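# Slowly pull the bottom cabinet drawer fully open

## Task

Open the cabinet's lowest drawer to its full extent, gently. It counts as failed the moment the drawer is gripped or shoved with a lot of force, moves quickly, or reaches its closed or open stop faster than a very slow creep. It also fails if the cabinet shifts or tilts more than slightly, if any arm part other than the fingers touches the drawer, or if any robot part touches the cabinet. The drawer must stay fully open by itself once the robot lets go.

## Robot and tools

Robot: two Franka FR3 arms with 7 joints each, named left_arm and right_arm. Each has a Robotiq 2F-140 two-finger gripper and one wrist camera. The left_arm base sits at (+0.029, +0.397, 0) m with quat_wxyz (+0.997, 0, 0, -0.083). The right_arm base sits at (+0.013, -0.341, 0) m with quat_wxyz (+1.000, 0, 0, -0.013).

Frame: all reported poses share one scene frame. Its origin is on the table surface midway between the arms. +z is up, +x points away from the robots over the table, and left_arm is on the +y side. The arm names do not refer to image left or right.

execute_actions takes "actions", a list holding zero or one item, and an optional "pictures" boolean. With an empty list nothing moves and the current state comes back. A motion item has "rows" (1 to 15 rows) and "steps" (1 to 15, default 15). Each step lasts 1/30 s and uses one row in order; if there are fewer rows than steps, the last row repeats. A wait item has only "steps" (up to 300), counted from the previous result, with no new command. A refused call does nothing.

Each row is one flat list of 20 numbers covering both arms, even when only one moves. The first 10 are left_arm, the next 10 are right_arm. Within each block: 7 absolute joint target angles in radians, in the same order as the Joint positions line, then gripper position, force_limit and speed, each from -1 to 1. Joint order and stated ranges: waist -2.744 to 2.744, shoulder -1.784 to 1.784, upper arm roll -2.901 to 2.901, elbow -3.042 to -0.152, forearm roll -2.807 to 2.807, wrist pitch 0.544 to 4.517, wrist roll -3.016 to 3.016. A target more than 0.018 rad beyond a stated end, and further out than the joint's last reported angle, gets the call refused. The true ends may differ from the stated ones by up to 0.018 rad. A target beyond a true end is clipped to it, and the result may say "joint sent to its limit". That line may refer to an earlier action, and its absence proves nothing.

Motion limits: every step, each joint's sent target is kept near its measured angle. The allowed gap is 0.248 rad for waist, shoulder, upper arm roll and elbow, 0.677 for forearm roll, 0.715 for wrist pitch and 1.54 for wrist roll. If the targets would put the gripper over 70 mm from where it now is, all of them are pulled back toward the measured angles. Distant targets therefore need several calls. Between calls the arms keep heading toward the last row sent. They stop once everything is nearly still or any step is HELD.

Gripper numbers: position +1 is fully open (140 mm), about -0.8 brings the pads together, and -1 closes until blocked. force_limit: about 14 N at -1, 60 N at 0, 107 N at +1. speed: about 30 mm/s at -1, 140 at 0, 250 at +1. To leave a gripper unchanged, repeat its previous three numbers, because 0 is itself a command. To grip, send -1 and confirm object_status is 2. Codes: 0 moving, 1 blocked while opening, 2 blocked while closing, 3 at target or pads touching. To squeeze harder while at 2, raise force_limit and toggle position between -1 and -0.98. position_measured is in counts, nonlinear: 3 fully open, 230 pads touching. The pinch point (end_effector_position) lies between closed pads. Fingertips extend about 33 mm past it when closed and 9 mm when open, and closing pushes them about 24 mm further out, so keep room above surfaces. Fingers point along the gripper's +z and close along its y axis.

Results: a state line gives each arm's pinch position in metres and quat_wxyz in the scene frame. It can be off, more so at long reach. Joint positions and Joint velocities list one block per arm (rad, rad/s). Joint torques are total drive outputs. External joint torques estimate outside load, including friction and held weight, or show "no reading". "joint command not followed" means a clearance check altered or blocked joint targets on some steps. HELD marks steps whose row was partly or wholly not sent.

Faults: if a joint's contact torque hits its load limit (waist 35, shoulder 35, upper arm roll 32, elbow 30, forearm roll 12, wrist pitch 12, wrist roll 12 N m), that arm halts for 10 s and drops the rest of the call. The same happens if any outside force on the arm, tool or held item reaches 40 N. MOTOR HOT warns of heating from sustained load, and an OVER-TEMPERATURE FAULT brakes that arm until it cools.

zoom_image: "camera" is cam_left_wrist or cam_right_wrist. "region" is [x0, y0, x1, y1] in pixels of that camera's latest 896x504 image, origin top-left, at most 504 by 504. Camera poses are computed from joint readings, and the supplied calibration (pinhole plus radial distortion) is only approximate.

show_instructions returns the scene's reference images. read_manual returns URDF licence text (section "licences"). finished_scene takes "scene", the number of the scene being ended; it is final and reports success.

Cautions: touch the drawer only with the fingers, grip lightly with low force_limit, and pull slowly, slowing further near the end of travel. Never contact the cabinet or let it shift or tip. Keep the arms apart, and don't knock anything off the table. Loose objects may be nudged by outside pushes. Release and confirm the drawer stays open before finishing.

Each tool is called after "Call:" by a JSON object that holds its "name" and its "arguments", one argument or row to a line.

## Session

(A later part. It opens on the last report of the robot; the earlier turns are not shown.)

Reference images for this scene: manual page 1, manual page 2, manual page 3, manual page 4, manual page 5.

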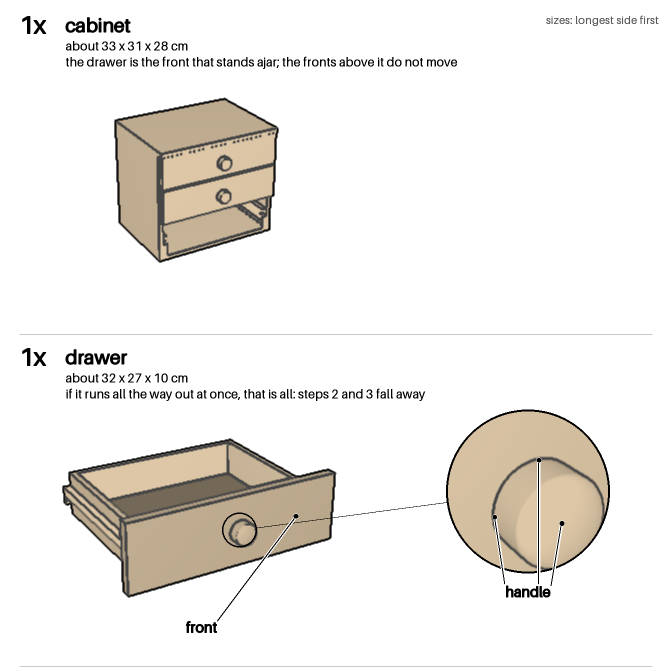

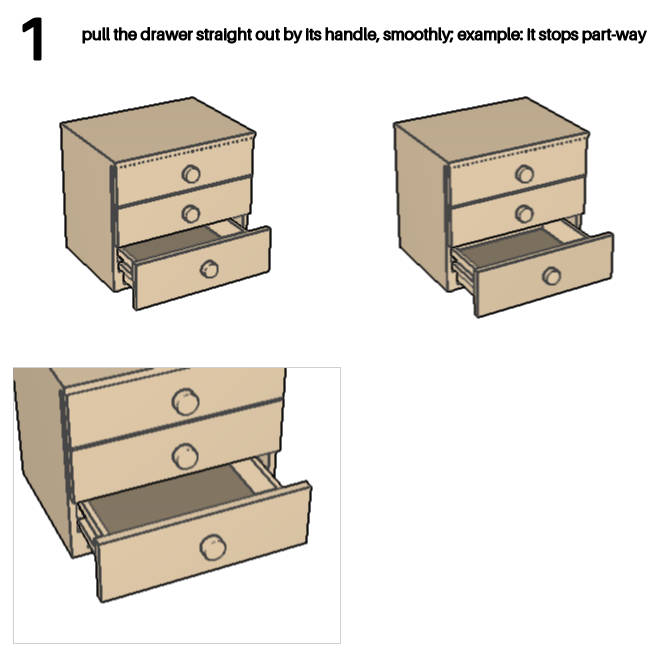

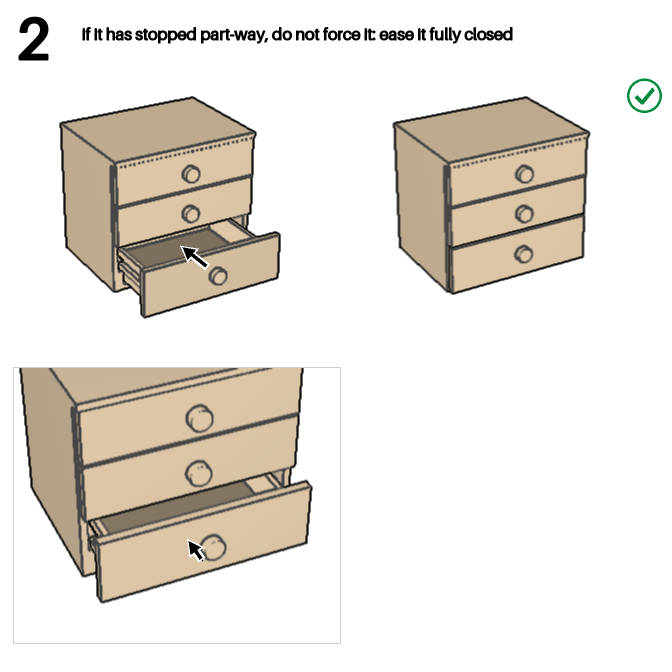

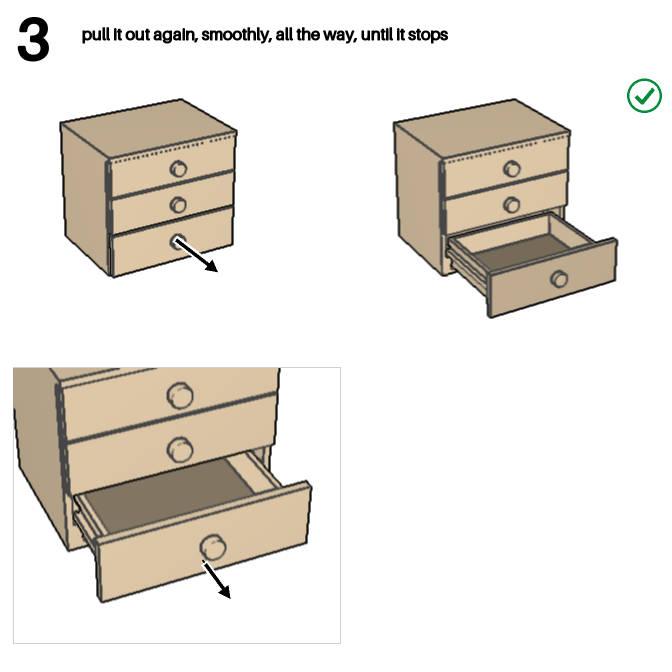

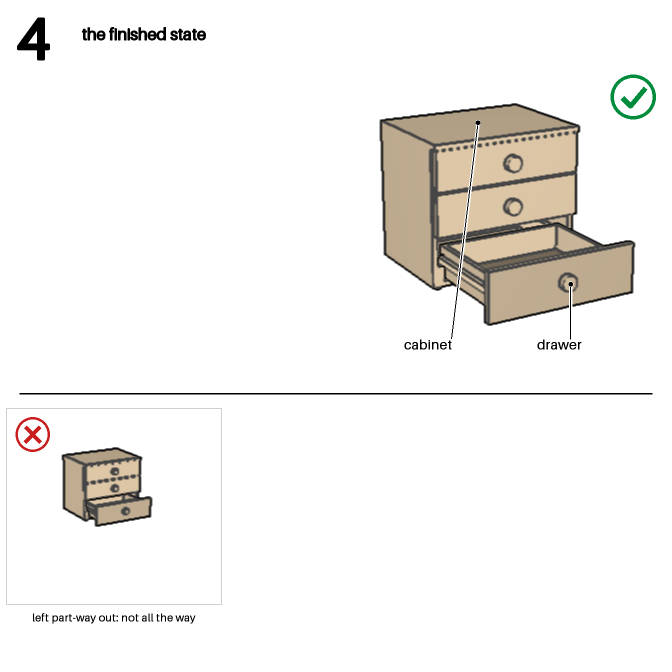

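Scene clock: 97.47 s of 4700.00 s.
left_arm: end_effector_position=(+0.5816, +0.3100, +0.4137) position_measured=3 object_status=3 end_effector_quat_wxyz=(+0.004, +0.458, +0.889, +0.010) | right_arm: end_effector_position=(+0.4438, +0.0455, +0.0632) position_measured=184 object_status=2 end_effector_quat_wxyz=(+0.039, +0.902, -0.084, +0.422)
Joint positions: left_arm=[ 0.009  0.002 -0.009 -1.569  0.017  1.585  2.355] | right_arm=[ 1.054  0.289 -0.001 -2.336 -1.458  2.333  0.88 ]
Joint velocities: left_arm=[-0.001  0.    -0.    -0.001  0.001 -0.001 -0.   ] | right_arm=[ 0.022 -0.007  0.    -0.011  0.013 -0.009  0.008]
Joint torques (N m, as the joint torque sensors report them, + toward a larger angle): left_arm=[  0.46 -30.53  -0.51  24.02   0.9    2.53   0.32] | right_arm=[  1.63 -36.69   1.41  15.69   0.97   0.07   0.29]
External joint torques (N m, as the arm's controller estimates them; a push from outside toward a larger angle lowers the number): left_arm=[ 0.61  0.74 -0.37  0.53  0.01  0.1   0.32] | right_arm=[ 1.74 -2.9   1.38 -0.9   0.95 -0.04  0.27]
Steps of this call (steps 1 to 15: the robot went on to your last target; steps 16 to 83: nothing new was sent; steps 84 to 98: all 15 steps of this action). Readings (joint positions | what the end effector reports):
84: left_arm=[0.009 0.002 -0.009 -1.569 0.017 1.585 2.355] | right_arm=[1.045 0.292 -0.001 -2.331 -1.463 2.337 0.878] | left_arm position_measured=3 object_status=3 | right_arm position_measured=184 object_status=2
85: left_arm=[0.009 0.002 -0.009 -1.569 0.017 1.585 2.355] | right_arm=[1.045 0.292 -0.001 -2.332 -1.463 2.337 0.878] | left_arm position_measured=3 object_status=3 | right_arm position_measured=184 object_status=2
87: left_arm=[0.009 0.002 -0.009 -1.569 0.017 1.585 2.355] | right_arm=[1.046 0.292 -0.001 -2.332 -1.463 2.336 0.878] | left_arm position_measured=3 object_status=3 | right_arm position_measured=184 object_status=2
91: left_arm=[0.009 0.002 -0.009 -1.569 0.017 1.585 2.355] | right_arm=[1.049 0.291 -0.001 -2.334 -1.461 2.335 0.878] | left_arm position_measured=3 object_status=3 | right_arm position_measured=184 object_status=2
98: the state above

Call:
{"name": "execute_actions", "arguments": {
  "actions": [
    {"rows":[[0.009,0.002,-0.009,-1.569,0.017,1.585,2.36,1,-1,0,1.0597,0.2853,0,-2.3404,-1.4515,2.3306,0.8885,-1,-0.8,-1],[0.009,0.002,-0.009,-1.569,0.017,1.585,2.36,1,-1,0,1.0605,0.285,0,-2.3408,-1.451,2.3302,0.8887,-1,-0.8,-1],[0.009,0.002,-0.009,-1.569,0.017,1.585,2.36,1,-1,0,1.0612,0.2848,0,-2.3411,-1.4506,2.3299,0.8889,-1,-0.8,-1],[0.009,0.002,-0.009,-1.569,0.017,1.585,2.36,1,-1,0,1.0619,0.2845,0,-2.3415,-1.4501,2.3296,0.8891,-1,-0.8,-1],[0.009,0.002,-0.009,-1.569,0.017,1.585,2.36,1,-1,0,1.0627,0.2843,0,-2.3418,-1.4496,2.3292,0.8893,-1,-0.8,-1],[0.009,0.002,-0.009,-1.569,0.017,1.585,2.36,1,-1,0,1.0634,0.2841,0,-2.3422,-1.4491,2.3289,0.8896,-1,-0.8,-1],[0.009,0.002,-0.009,-1.569,0.017,1.585,2.36,1,-1,0,1.0641,0.2838,0,-2.3425,-1.4486,2.3286,0.8898,-1,-0.8,-1],[0.009,0.002,-0.009,-1.569,0.017,1.585,2.36,1,-1,0,1.0649,0.2836,0,-2.3429,-1.4482,2.3282,0.89,-1,-0.8,-1],[0.009,0.002,-0.009,-1.569,0.017,1.585,2.36,1,-1,0,1.0656,0.2833,0,-2.3432,-1.4477,2.3279,0.8902,-1,-0.8,-1],[0.009,0.002,-0.009,-1.569,0.017,1.585,2.36,1,-1,0,1.0663,0.2831,0,-2.3436,-1.4472,2.3275,0.8904,-1,-0.8,-1],[0.009,0.002,-0.009,-1.569,0.017,1.585,2.36,1,-1,0,1.0671,0.2829,0,-2.3439,-1.4467,2.3272,0.8906,-1,-0.8,-1],[0.009,0.002,-0.009,-1.569,0.017,1.585,2.36,1,-1,0,1.0678,0.2826,0,-2.3443,-1.4462,2.3269,0.8908,-1,-0.8,-1],[0.009,0.002,-0.009,-1.569,0.017,1.585,2.36,1,-1,0,1.0685,0.2824,0,-2.3446,-1.4458,2.3265,0.891,-1,-0.8,-1],[0.009,0.002,-0.009,-1.569,0.017,1.585,2.36,1,-1,0,1.0693,0.2821,0,-2.345,-1.4453,2.3262,0.8912,-1,-0.8,-1],[0.009,0.002,-0.009,-1.569,0.017,1.585,2.36,1,-1,0,1.07,0.2819,0,-2.3453,-1.4448,2.3259,0.8914,-1,-0.8,-1]],"steps":15}
  ],
  "pictures": false
}}

Scene clock: 100.83 s of 4700.00 s.
left_arm: end_effector_position=(+0.5816, +0.3100, +0.4137) position_measured=3 object_status=3 end_effector_quat_wxyz=(+0.004, +0.458, +0.889, +0.010) | right_arm: end_effector_position=(+0.4389, +0.0465, +0.0633) position_measured=184 object_status=2 end_effector_quat_wxyz=(+0.039, +0.902, -0.084, +0.422)
Joint positions: left_arm=[ 0.009  0.002 -0.009 -1.569  0.017  1.585  2.355] | right_arm=[ 1.065  0.286 -0.001 -2.341 -1.451  2.328  0.883]
Joint velocities: left_arm=[-0.     0.001 -0.001 -0.001 -0.001 -0.     0.001] | right_arm=[ 0.021 -0.008  0.    -0.009  0.013 -0.01   0.005]
Joint torques (N m, as the joint torque sensors report them, + toward a larger angle): left_arm=[  0.17 -30.61  -0.29  23.98   0.9    2.49   0.29] | right_arm=[  2.61 -35.49   1.83  14.85   0.92   0.01   0.31]
External joint torques (N m, as the arm's controller estimates them; a push from outside toward a larger angle lowers the number): left_arm=[ 0.29  0.79 -0.18  0.43  0.    0.05  0.29] | right_arm=[ 2.77 -1.83  1.85 -1.71  0.92 -0.09  0.29]
Steps of this call (steps 1 to 15: the robot went on to your last target; steps 16 to 86: nothing new was sent; steps 87 to 101: all 15 steps of this action). Readings (joint positions | what the end effector reports):
87: left_arm=[0.009 0.002 -0.009 -1.569 0.017 1.585 2.355] | right_arm=[1.056 0.289 -0.001 -2.337 -1.456 2.332 0.881] | left_arm position_measured=3 object_status=3 | right_arm position_measured=184 object_status=2
88: left_arm=[0.009 0.002 -0.009 -1.569 0.017 1.585 2.355] | right_arm=[1.056 0.289 -0.001 -2.337 -1.456 2.332 0.881] | left_arm position_measured=3 object_status=3 | right_arm position_measured=184 object_status=2
90: left_arm=[0.009 0.002 -0.009 -1.569 0.017 1.585 2.355] | right_arm=[1.057 0.288 -0.001 -2.337 -1.456 2.331 0.881] | left_arm position_measured=3 object_status=3 | right_arm position_measured=184 object_status=2
94: left_arm=[0.009 0.002 -0.009 -1.569 0.017 1.585 2.355] | right_arm=[1.060 0.287 -0.001 -2.339 -1.454 2.330 0.882] | left_arm position_measured=3 object_status=3 | right_arm position_measured=184 object_status=2
101: the state above

Call:
{"name": "execute_actions", "arguments": {
  "actions": [
    {"rows":[[0.009,0.002,-0.009,-1.569,0.017,1.585,2.36,1,-1,0,1.0707,0.2817,0,-2.3456,-1.4443,2.3256,0.8916,-1,-0.8,-1],[0.009,0.002,-0.009,-1.569,0.017,1.585,2.36,1,-1,0,1.0715,0.2814,0,-2.346,-1.4438,2.3252,0.8918,-1,-0.8,-1],[0.009,0.002,-0.009,-1.569,0.017,1.585,2.36,1,-1,0,1.0722,0.2812,0,-2.3463,-1.4433,2.3249,0.892,-1,-0.8,-1],[0.009,0.002,-0.009,-1.569,0.017,1.585,2.36,1,-1,0,1.0729,0.281,0,-2.3467,-1.4429,2.3245,0.8922,-1,-0.8,-1],[0.009,0.002,-0.009,-1.569,0.017,1.585,2.36,1,-1,0,1.0737,0.2807,0,-2.347,-1.4424,2.3242,0.8924,-1,-0.8,-1],[0.009,0.002,-0.009,-1.569,0.017,1.585,2.36,1,-1,0,1.0744,0.2805,0,-2.3473,-1.4419,2.3239,0.8926,-1,-0.8,-1],[0.009,0.002,-0.009,-1.569,0.017,1.585,2.36,1,-1,0,1.0751,0.2803,0,-2.3477,-1.4414,2.3235,0.8928,-1,-0.8,-1],[0.009,0.002,-0.009,-1.569,0.017,1.585,2.36,1,-1,0,1.0759,0.28,0,-2.348,-1.4409,2.3232,0.893,-1,-0.8,-1],[0.009,0.002,-0.009,-1.569,0.017,1.585,2.36,1,-1,0,1.0766,0.2798,0,-2.3484,-1.4404,2.3228,0.8932,-1,-0.8,-1],[0.009,0.002,-0.009,-1.569,0.017,1.585,2.36,1,-1,0,1.0773,0.2796,0,-2.3487,-1.4399,2.3225,0.8934,-1,-0.8,-1],[0.009,0.002,-0.009,-1.569,0.017,1.585,2.36,1,-1,0,1.0781,0.2793,0,-2.349,-1.4394,2.3222,0.8936,-1,-0.8,-1],[0.009,0.002,-0.009,-1.569,0.017,1.585,2.36,1,-1,0,1.0788,0.2791,0,-2.3494,-1.439,2.3218,0.8938,-1,-0.8,-1],[0.009,0.002,-0.009,-1.569,0.017,1.585,2.36,1,-1,0,1.0795,0.2789,0,-2.3497,-1.4385,2.3215,0.894,-1,-0.8,-1],[0.009,0.002,-0.009,-1.569,0.017,1.585,2.36,1,-1,0,1.0803,0.2786,0,-2.3501,-1.438,2.3211,0.8942,-1,-0.8,-1],[0.009,0.002,-0.009,-1.569,0.017,1.585,2.36,1,-1,0,1.081,0.2784,0,-2.3504,-1.4375,2.3208,0.8944,-1,-0.8,-1]],"steps":15}
  ],
  "pictures": false
}}

Scene clock: 104.10 s of 4700.00 s.
left_arm: end_effector_position=(+0.5816, +0.3100, +0.4137) position_measured=3 object_status=3 end_effector_quat_wxyz=(+0.004, +0.458, +0.889, +0.010) | right_arm: end_effector_position=(+0.4340, +0.0475, +0.0634) position_measured=184 object_status=2 end_effector_quat_wxyz=(+0.039, +0.902, -0.084, +0.422)
Joint positions: left_arm=[ 0.009  0.002 -0.009 -1.569  0.017  1.585  2.355] | right_arm=[ 1.076  0.282 -0.001 -2.346 -1.443  2.322  0.886]
Joint velocities: left_arm=[ 0.001  0.     0.    -0.001  0.001  0.     0.   ] | right_arm=[ 0.021 -0.007 -0.001 -0.01   0.013 -0.009  0.006]
Joint torques (N m, as the joint torque sensors report them, + toward a larger angle): left_arm=[  0.72 -30.48  -0.39  24.05   0.88   2.51   0.29] | right_arm=[  2.05 -35.68   1.29  14.69   0.93   0.08   0.33]
External joint torques (N m, as the arm's controller estimates them; a push from outside toward a larger angle lowers the number): left_arm=[ 0.73  0.83 -0.39  0.53 -0.03  0.07  0.28] | right_arm=[ 2.23 -2.13  1.34 -1.89  0.93 -0.02  0.32]
Steps of this call (steps 1 to 15: the robot went on to your last target; steps 16 to 83: nothing new was sent; steps 84 to 98: all 15 steps of this action). Readings (joint positions | what the end effector reports):
84: left_arm=[0.009 0.002 -0.009 -1.569 0.017 1.585 2.355] | right_arm=[1.067 0.285 -0.001 -2.342 -1.449 2.327 0.884] | left_arm position_measured=3 object_status=3 | right_arm position_measured=184 object_status=2
85: left_arm=[0.009 0.002 -0.009 -1.569 0.017 1.585 2.355] | right_arm=[1.067 0.285 -0.001 -2.342 -1.449 2.326 0.884] | left_arm position_measured=3 object_status=3 | right_arm position_measured=184 object_status=2
87: left_arm=[0.009 0.002 -0.009 -1.569 0.017 1.585 2.355] | right_arm=[1.068 0.285 -0.001 -2.343 -1.448 2.326 0.884] | left_arm position_measured=3 object_status=3 | right_arm position_measured=184 object_status=2
91: left_arm=[0.009 0.002 -0.009 -1.569 0.017 1.585 2.355] | right_arm=[1.071 0.284 -0.001 -2.344 -1.447 2.325 0.885] | left_arm position_measured=3 object_status=3 | right_arm position_measured=184 object_status=2
98: the state above

Call:
{"name": "execute_actions", "arguments": {
  "actions": [
    {"rows":[[0.009,0.002,-0.009,-1.569,0.017,1.585,2.36,1,-1,0,1.0817,0.2782,0,-2.3507,-1.437,2.3205,0.8946,-1,-0.8,-1],[0.009,0.002,-0.009,-1.569,0.017,1.585,2.36,1,-1,0,1.0825,0.2779,0,-2.3511,-1.4365,2.3201,0.8948,-1,-0.8,-1],[0.009,0.002,-0.009,-1.569,0.017,1.585,2.36,1,-1,0,1.0832,0.2777,0,-2.3514,-1.436,2.3198,0.895,-1,-0.8,-1],[0.009,0.002,-0.009,-1.569,0.017,1.585,2.36,1,-1,0,1.084,0.2775,0,-2.3517,-1.4355,2.3194,0.8952,-1,-0.8,-1],[0.009,0.002,-0.009,-1.569,0.017,1.585,2.36,1,-1,0,1.0847,0.2773,0,-2.352,-1.435,2.3191,0.8954,-1,-0.8,-1],[0.009,0.002,-0.009,-1.569,0.017,1.585,2.36,1,-1,0,1.0854,0.277,0,-2.3524,-1.4345,2.3188,0.8956,-1,-0.8,-1],[0.009,0.002,-0.009,-1.569,0.017,1.585,2.36,1,-1,0,1.0862,0.2768,0,-2.3527,-1.434,2.3184,0.8958,-1,-0.8,-1],[0.009,0.002,-0.009,-1.569,0.017,1.585,2.36,1,-1,0,1.0869,0.2766,0,-2.353,-1.4336,2.3181,0.896,-1,-0.8,-1],[0.009,0.002,-0.009,-1.569,0.017,1.585,2.36,1,-1,0,1.0877,0.2764,0,-2.3533,-1.4331,2.3177,0.8962,-1,-0.8,-1],[0.009,0.002,-0.009,-1.569,0.017,1.585,2.36,1,-1,0,1.0884,0.2761,0,-2.3537,-1.4326,2.3174,0.8964,-1,-0.8,-1],[0.009,0.002,-0.009,-1.569,0.017,1.585,2.36,1,-1,0,1.0891,0.2759,0,-2.354,-1.4321,2.3171,0.8966,-1,-0.8,-1],[0.009,0.002,-0.009,-1.569,0.017,1.585,2.36,1,-1,0,1.0899,0.2757,0,-2.3543,-1.4316,2.3167,0.8968,-1,-0.8,-1],[0.009,0.002,-0.009,-1.569,0.017,1.585,2.36,1,-1,0,1.0906,0.2755,0,-2.3546,-1.4311,2.3164,0.897,-1,-0.8,-1],[0.009,0.002,-0.009,-1.569,0.017,1.585,2.36,1,-1,0,1.0914,0.2752,0,-2.355,-1.4306,2.316,0.8972,-1,-0.8,-1],[0.009,0.002,-0.009,-1.569,0.017,1.585,2.36,1,-1,0,1.0921,0.275,0,-2.3553,-1.4301,2.3157,0.8974,-1,-0.8,-1]],"steps":15}
  ],
  "pictures": false
}}

Scene clock: 107.37 s of 4700.00 s.
left_arm: end_effector_position=(+0.5816, +0.3100, +0.4137) position_measured=3 object_status=3 end_effector_quat_wxyz=(+0.004, +0.458, +0.889, +0.010) | right_arm: end_effector_position=(+0.4290, +0.0485, +0.0635) position_measured=184 object_status=2 end_effector_quat_wxyz=(+0.039, +0.902, -0.084, +0.422)
Joint positions: left_arm=[ 0.009  0.002 -0.009 -1.569  0.017  1.585  2.355] | right_arm=[ 1.087  0.279 -0.001 -2.351 -1.436  2.317  0.889]
Joint velocities: left_arm=[-0.     0.001  0.001 -0.    -0.    -0.    -0.   ] | right_arm=[ 0.022 -0.005 -0.001 -0.009  0.015 -0.009  0.005]
Joint torques (N m, as the joint torque sensors report them, + toward a larger angle): left_arm=[  0.28 -30.54  -0.53  23.89   0.91   2.52   0.28] | right_arm=[  2.03 -35.9    1.25  14.66   0.9    0.06   0.38]
External joint torques (N m, as the arm's controller estimates them; a push from outside toward a larger angle lowers the number): left_arm=[ 0.25  0.81 -0.56  0.37  0.01  0.09  0.28] | right_arm=[ 2.24 -2.61  1.32 -1.79  0.91 -0.03  0.36]
Steps of this call (steps 1 to 15: the robot went on to your last target; steps 16 to 83: nothing new was sent; steps 84 to 98: all 15 steps of this action). Readings (joint positions | what the end effector reports):
84: left_arm=[0.009 0.002 -0.009 -1.569 0.017 1.585 2.355] | right_arm=[1.078 0.281 -0.001 -2.347 -1.442 2.321 0.887] | left_arm position_measured=3 object_status=3 | right_arm position_measured=184 object_status=2
85: left_arm=[0.009 0.002 -0.009 -1.569 0.017 1.585 2.355] | right_arm=[1.078 0.281 -0.001 -2.347 -1.442 2.321 0.887] | left_arm position_measured=3 object_status=3 | right_arm position_measured=184 object_status=2
87: left_arm=[0.009 0.002 -0.009 -1.569 0.017 1.585 2.355] | right_arm=[1.079 0.281 -0.001 -2.348 -1.441 2.321 0.887] | left_arm position_measured=3 object_status=3 | right_arm position_measured=184 object_status=2
91: left_arm=[0.009 0.002 -0.009 -1.569 0.017 1.585 2.355] | right_arm=[1.082 0.280 -0.001 -2.349 -1.439 2.320 0.888] | left_arm position_measured=3 object_status=3 | right_arm position_measured=184 object_status=2
98: the state above

Now 0.25 mm/row.

Call:
{"name": "execute_actions", "arguments": {
  "actions": [
    {"rows":[[0.009,0.002,-0.009,-1.569,0.017,1.585,2.36,1,-1,0,1.0927,0.2748,0,-2.3555,-1.4297,2.3154,0.8975,-1,-0.8,-1],[0.009,0.002,-0.009,-1.569,0.017,1.585,2.36,1,-1,0,1.0932,0.2747,0,-2.3558,-1.4293,2.3152,0.8977,-1,-0.8,-1],[0.009,0.002,-0.009,-1.569,0.017,1.585,2.36,1,-1,0,1.0938,0.2745,0,-2.356,-1.429,2.3149,0.8978,-1,-0.8,-1],[0.009,0.002,-0.009,-1.569,0.017,1.585,2.36,1,-1,0,1.0943,0.2743,0,-2.3563,-1.4286,2.3147,0.898,-1,-0.8,-1],[0.009,0.002,-0.009,-1.569,0.017,1.585,2.36,1,-1,0,1.0949,0.2742,0,-2.3565,-1.4282,2.3144,0.8981,-1,-0.8,-1],[0.009,0.002,-0.009,-1.569,0.017,1.585,2.36,1,-1,0,1.0954,0.274,0,-2.3567,-1.4278,2.3142,0.8983,-1,-0.8,-1],[0.009,0.002,-0.009,-1.569,0.017,1.585,2.36,1,-1,0,1.096,0.2738,0,-2.357,-1.4275,2.3139,0.8984,-1,-0.8,-1],[0.009,0.002,-0.009,-1.569,0.017,1.585,2.36,1,-1,0,1.0966,0.2737,0,-2.3572,-1.4271,2.3137,0.8986,-1,-0.8,-1],[0.009,0.002,-0.009,-1.569,0.017,1.585,2.36,1,-1,0,1.0971,0.2735,0,-2.3575,-1.4267,2.3134,0.8987,-1,-0.8,-1],[0.009,0.002,-0.009,-1.569,0.017,1.585,2.36,1,-1,0,1.0977,0.2733,0,-2.3577,-1.4263,2.3132,0.8989,-1,-0.8,-1],[0.009,0.002,-0.009,-1.569,0.017,1.585,2.36,1,-1,0,1.0982,0.2732,0,-2.3579,-1.426,2.3129,0.899,-1,-0.8,-1],[0.009,0.002,-0.009,-1.569,0.017,1.585,2.36,1,-1,0,1.0988,0.273,0,-2.3582,-1.4256,2.3127,0.8992,-1,-0.8,-1],[0.009,0.002,-0.009,-1.569,0.017,1.585,2.36,1,-1,0,1.0993,0.2728,0,-2.3584,-1.4252,2.3124,0.8993,-1,-0.8,-1],[0.009,0.002,-0.009,-1.569,0.017,1.585,2.36,1,-1,0,1.0999,0.2727,0,-2.3586,-1.4248,2.3122,0.8995,-1,-0.8,-1],[0.009,0.002,-0.009,-1.569,0.017,1.585,2.36,1,-1,0,1.1005,0.2725,0,-2.3589,-1.4245,2.3119,0.8996,-1,-0.8,-1]],"steps":15}
  ],
  "pictures": false
}}

Call:
{"name": "execute_actions", "arguments": {
  "actions": [
    {"steps":5}
  ],
  "pictures": false
}}

Scene clock: 110.70 s of 4700.00 s.
left_arm: end_effector_position=(+0.5816, +0.3100, +0.4137) position_measured=3 object_status=3 end_effector_quat_wxyz=(+0.004, +0.458, +0.889, +0.010) | right_arm: end_effector_position=(+0.4276, +0.0486, +0.0636) position_measured=184 object_status=2 end_effector_quat_wxyz=(+0.039, +0.901, -0.085, +0.423)
Joint positions: left_arm=[ 0.009  0.002 -0.009 -1.569  0.017  1.585  2.355] | right_arm=[ 1.093  0.278 -0.003 -2.353 -1.433  2.314  0.891]
Joint velocities: left_arm=[-0.001 -0.     0.001 -0.001  0.     0.     0.002] | right_arm=[ 0.008 -0.    -0.007  0.001  0.002 -0.006  0.003]
Joint torques (N m, as the joint torque sensors report them, + toward a larger angle): left_arm=[  0.4  -30.75  -0.4   24.02   0.89   2.49   0.34] | right_arm=[  5.16 -37.04   2.52  13.     1.86   0.1    0.5 ]
External joint torques (N m, as the arm's controller estimates them; a push from outside toward a larger angle lowers the number): left_arm=[ 0.36  0.59 -0.44  0.51 -0.01  0.06  0.33] | right_arm=[ 5.37 -3.62  2.67 -3.46  1.83  0.01  0.48]
Steps of this call (steps 1 to 15: the robot went on to your last target; steps 16 to 85: nothing new was sent; steps 86 to 100: all 15 steps of this action). Readings (joint positions | what the end effector reports):
86: left_arm=[0.009 0.002 -0.009 -1.569 0.017 1.585 2.355] | right_arm=[1.089 0.278 -0.001 -2.352 -1.435 2.316 0.890] | left_arm position_measured=3 object_status=3 | right_arm position_measured=184 object_status=2
87: left_arm=[0.009 0.002 -0.009 -1.569 0.017 1.585 2.355] | right_arm=[1.089 0.278 -0.001 -2.352 -1.434 2.316 0.890] | left_arm position_measured=3 object_status=3 | right_arm position_measured=184 object_status=2
89: left_arm=[0.009 0.002 -0.009 -1.569 0.017 1.585 2.355] | right_arm=[1.090 0.278 -0.001 -2.352 -1.434 2.316 0.890] | left_arm position_measured=3 object_status=3 | right_arm position_measured=184 object_status=2
93: left_arm=[0.009 0.002 -0.009 -1.569 0.017 1.585 2.355] | right_arm=[1.091 0.278 -0.002 -2.352 -1.434 2.315 0.890] | left_arm position_measured=3 object_status=3 | right_arm position_measured=184 object_status=2
100: the state above

Scene clock: 110.87 s of 4700.00 s.
left_arm: end_effector_position=(+0.5816, +0.3100, +0.4137) position_measured=3 object_status=3 end_effector_quat_wxyz=(+0.004, +0.458, +0.889, +0.010) | right_arm: end_effector_position=(+0.4276, +0.0486, +0.0636) position_measured=184 object_status=2 end_effector_quat_wxyz=(+0.039, +0.901, -0.085, +0.423)
Joint positions: left_arm=[ 0.009  0.002 -0.009 -1.569  0.017  1.585  2.355] | right_arm=[ 1.093  0.278 -0.004 -2.353 -1.433  2.314  0.891]
Joint velocities: left_arm=[-0.001 -0.    -0.    -0.001  0.     0.    -0.002] | right_arm=[ 0.001 -0.002 -0.001  0.002 -0.     0.001  0.001]
Joint torques (N m, as the joint torque sensors report them, + toward a larger angle): left_arm=[  0.34 -30.68  -0.22  23.97   0.89   2.49   0.3 ] | right_arm=[  3.95 -37.1    2.82  13.48   1.88  -0.17   0.5 ]
External joint torques (N m, as the arm's controller estimates them; a push from outside toward a larger angle lowers the number): left_arm=[ 0.37  0.84 -0.19  0.36 -0.02  0.05  0.3 ] | right_arm=[ 4.02 -3.67  2.88 -3.01  1.89 -0.26  0.48]
Steps of this call (steps 1 to 5: the robot went on to your last target). Readings (joint positions | what the end effector reports):
1: left_arm=[0.009 0.002 -0.009 -1.569 0.017 1.585 2.355] | right_arm=[1.093 0.278 -0.003 -2.353 -1.433 2.314 0.891] | left_arm position_measured=3 object_status=3 | right_arm position_measured=184 object_status=2
2: left_arm=[0.009 0.002 -0.009 -1.569 0.017 1.585 2.355] | right_arm=[1.093 0.278 -0.004 -2.353 -1.433 2.314 0.891] | left_arm position_measured=3 object_status=3 | right_arm position_measured=184 object_status=2
4: left_arm=[0.009 0.002 -0.009 -1.569 0.017 1.585 2.355] | right_arm=[1.093 0.278 -0.004 -2.353 -1.433 2.314 0.891] | left_arm position_measured=3 object_status=3 | right_arm position_measured=184 object_status=2
5: the state above

End at 200 mm. Release.

Call:
{"name": "execute_actions", "arguments": {
  "actions": [
    {"rows":[[0.009,0.002,-0.009,-1.569,0.017,1.585,2.36,1,-1,0,1.096,0.275,-0.002,-2.356,-1.429,2.313,0.895,-1,-0.8,-1],[0.009,0.002,-0.009,-1.569,0.017,1.585,2.36,1,-1,0,1.093,0.277,-0.002,-2.354,-1.432,2.314,0.892,-1,-0.8,-1],[0.009,0.002,-0.009,-1.569,0.017,1.585,2.36,1,-1,0,1.093,0.277,-0.002,-2.354,-1.432,2.314,0.892,-1,-0.8,-1],[0.009,0.002,-0.009,-1.569,0.017,1.585,2.36,1,-1,0,1.093,0.277,-0.002,-2.354,-1.432,2.314,0.892,0.1,-0.8,-0.3]],"steps":15}
  ],
  "pictures": false
}}

Call:
{"name": "execute_actions", "arguments": {
  "actions": [
    {"rows":[[0.009,0.002,-0.009,-1.569,0.017,1.585,2.36,1,-1,0,1.101,0.274,-0.002,-2.358,-1.426,2.309,0.898,0.1,-0.8,-0.3],[0.009,0.002,-0.009,-1.569,0.017,1.585,2.36,1,-1,0,1.109,0.272,-0.002,-2.361,-1.42,2.305,0.901,0.1,-0.8,-0.3],[0.009,0.002,-0.009,-1.569,0.017,1.585,2.36,1,-1,0,1.117,0.27,-0.002,-2.364,-1.415,2.301,0.903,0.1,-0.8,-0.3],[0.009,0.002,-0.009,-1.569,0.017,1.585,2.36,1,-1,0,1.125,0.268,-0.002,-2.367,-1.409,2.298,0.905,0.1,-0.8,-0.3],[0.009,0.002,-0.009,-1.569,0.017,1.585,2.36,1,-1,0,1.133,0.266,-0.002,-2.37,-1.404,2.294,0.907,0.1,-0.8,-0.3],[0.009,0.002,-0.009,-1.569,0.017,1.585,2.36,1,-1,0,1.141,0.264,-0.002,-2.373,-1.398,2.291,0.909,0.1,-0.8,-0.3],[0.009,0.002,-0.009,-1.569,0.017,1.585,2.36,1,-1,0,1.149,0.262,-0.002,-2.376,-1.393,2.287,0.911,0.1,-0.8,-0.3],[0.009,0.002,-0.009,-1.569,0.017,1.585,2.36,1,-1,0,1.157,0.26,-0.002,-2.379,-1.387,2.283,0.913,0.1,-0.8,-0.3],[0.009,0.002,-0.009,-1.569,0.017,1.585,2.36,1,-1,0,1.165,0.258,-0.002,-2.381,-1.382,2.28,0.915,0.1,-0.8,-0.3],[0.009,0.002,-0.009,-1.569,0.017,1.585,2.36,1,-1,0,1.173,0.256,-0.002,-2.384,-1.376,2.276,0.917,0.1,-0.8,-0.3]],"steps":15}
  ]
}}

Scene clock: 114.70 s of 4700.00 s.
left_arm: end_effector_position=(+0.5816, +0.3100, +0.4137) position_measured=3 object_status=3 end_effector_quat_wxyz=(+0.004, +0.458, +0.889, +0.010) | right_arm: end_effector_position=(+0.4276, +0.0486, +0.0636) position_measured=122 object_status=0 end_effector_quat_wxyz=(+0.039, +0.901, -0.085, +0.423)
Joint positions: left_arm=[ 0.009  0.002 -0.009 -1.569  0.017  1.585  2.355] | right_arm=[ 1.093  0.278 -0.004 -2.352 -1.433  2.314  0.891]
Joint velocities: left_arm=[ 0.001  0.    -0.     0.001  0.001  0.     0.   ] | right_arm=[-0.     0.001 -0.     0.     0.001  0.    -0.001]
Joint torques (N m, as the joint torque sensors report them, + toward a larger angle): left_arm=[  0.44 -30.7   -0.5   23.86   0.87   2.54   0.31] | right_arm=[ -0.08 -34.42   1.68  15.84   0.03   0.08   0.1 ]
External joint torques (N m, as the arm's controller estimates them; a push from outside toward a larger angle lowers the number): left_arm=[ 0.44  0.9  -0.5   0.19 -0.04  0.09  0.3 ] | right_arm=[-0.03 -1.1   1.72 -0.58  0.02 -0.03  0.08]
Steps of this call (steps 1 to 15: the robot went on to your last target; steps 16 to 90: nothing new was sent; then 0.33 s passed at rest; steps 91 to 105: all 15 steps of this action). Readings (joint positions | what the end effector reports):
91: left_arm=[0.009 0.002 -0.009 -1.569 0.017 1.585 2.355] | right_arm=[1.094 0.278 -0.004 -2.353 -1.433 2.314 0.891] | left_arm position_measured=3 object_status=3 | right_arm position_measured=184 object_status=2
92: left_arm=[0.009 0.002 -0.009 -1.569 0.017 1.585 2.355] | right_arm=[1.093 0.278 -0.004 -2.352 -1.433 2.314 0.891] | left_arm position_measured=3 object_status=3 | right_arm position_measured=184 object_status=2
94: left_arm=[0.009 0.002 -0.009 -1.569 0.017 1.585 2.355] | right_arm=[1.093 0.278 -0.004 -2.352 -1.433 2.314 0.891] | left_arm position_measured=3 object_status=3 | right_arm position_measured=184 object_status=0
98: left_arm=[0.009 0.002 -0.009 -1.569 0.017 1.585 2.355] | right_arm=[1.093 0.278 -0.004 -2.352 -1.433 2.314 0.891] | left_arm position_measured=3 object_status=3 | right_arm position_measured=162 object_status=0
105: the state above

Scene clock: 115.20 s of 4700.00 s.
left_arm: end_effector_position=(+0.5816, +0.3100, +0.4137) position_measured=3 object_status=3 end_effector_quat_wxyz=(+0.004, +0.458, +0.889, +0.010) | right_arm: end_effector_position=(+0.3917, +0.0578, +0.0626) position_measured=117 object_status=3 end_effector_quat_wxyz=(+0.037, +0.903, -0.078, +0.421)
Joint positions: left_arm=[ 0.009  0.002 -0.009 -1.569  0.017  1.585  2.355] | right_arm=[ 1.171  0.259 -0.001 -2.381 -1.384  2.286  0.905]
Joint velocities: left_arm=[-0.     0.     0.001 -0.     0.    -0.001 -0.   ] | right_arm=[ 0.017 -0.005 -0.    -0.009  0.036 -0.035  0.022]
Joint torques (N m, as the joint torque sensors report them, + toward a larger angle): left_arm=[  0.49 -30.64  -0.38  24.05   0.9    2.49   0.33] | right_arm=[  0.19 -34.73   0.22  15.94   0.57  -0.47   0.4 ]
External joint torques (N m, as the arm's controller estimates them; a push from outside toward a larger angle lowers the number): left_arm=[ 0.45  0.89 -0.42  0.44 -0.01  0.04  0.33] | right_arm=[ 0.75 -2.25  0.98 -0.37  0.61 -0.5   0.37]
Steps of this call (steps 1 to 15: all 15 steps of this action). Readings (joint positions | what the end effector reports):
1: left_arm=[0.009 0.002 -0.009 -1.569 0.017 1.585 2.355] | right_arm=[1.094 0.277 -0.004 -2.353 -1.432 2.314 0.891] | left_arm position_measured=3 object_status=3 | right_arm position_measured=118 object_status=0
2: left_arm=[0.009 0.002 -0.009 -1.569 0.017 1.585 2.355] | right_arm=[1.097 0.277 -0.004 -2.355 -1.430 2.313 0.892] | left_arm position_measured=3 object_status=3 | right_arm position_measured=117 object_status=0
4: left_arm=[0.009 0.002 -0.009 -1.569 0.017 1.585 2.355] | right_arm=[1.107 0.274 -0.004 -2.359 -1.424 2.309 0.893] | left_arm position_measured=3 object_status=3 | right_arm position_measured=117 object_status=0
8: left_arm=[0.009 0.002 -0.009 -1.569 0.017 1.585 2.355] | right_arm=[1.138 0.267 -0.004 -2.370 -1.407 2.300 0.897] | left_arm position_measured=3 object_status=3 | right_arm position_measured=117 object_status=3
15: the state above
camera_calibration (this result's frames):
cam_left_wrist: T_world_to_cam=[[0.932524, 0.361105, 0.00138021, -0.649955], [0.338375, -0.875148, 0.34586, -0.0585814], [0.1261, -0.322056, -0.938285, 0.60976], [0, 0, 0, 1]] pos_world=[0.54903, 0.379811, 0.593287]
cam_right_wrist: T_world_to_cam=[[-0.199825, -0.976195, -0.0843351, 0.148085], [-0.842478, 0.215123, -0.493915, 0.36777], [0.5003, -0.027646, -0.865411, 0.0549268], [0, 0, 0, 1]] pos_world=[0.31195, 0.0669619, 0.24167]

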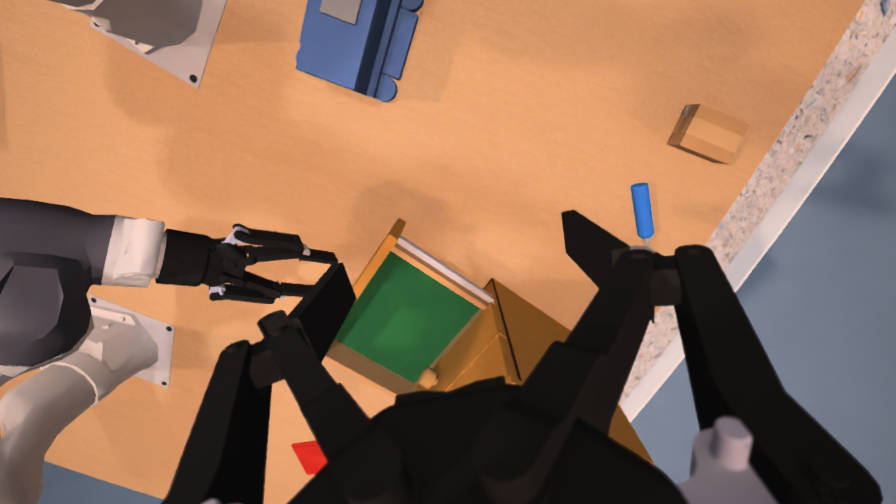

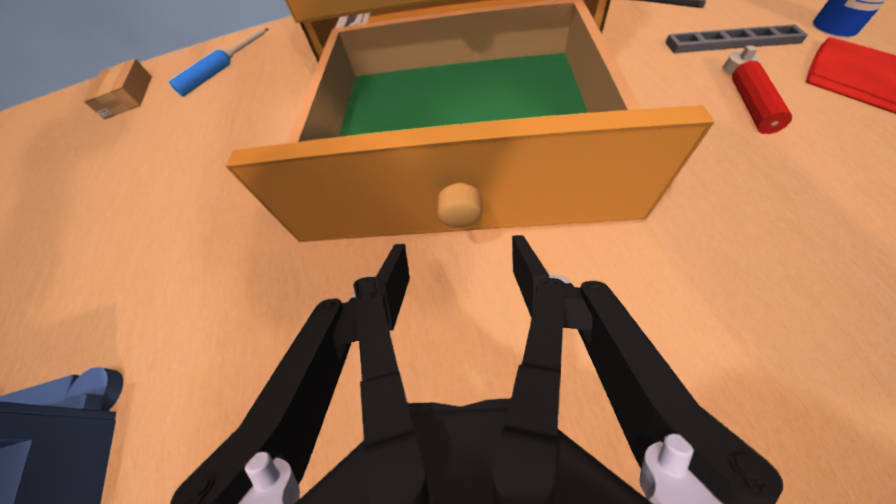

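Call:
{"name": "finished_scene", "arguments": {
  "scene": 2
}}

The scene is finished: the task was done.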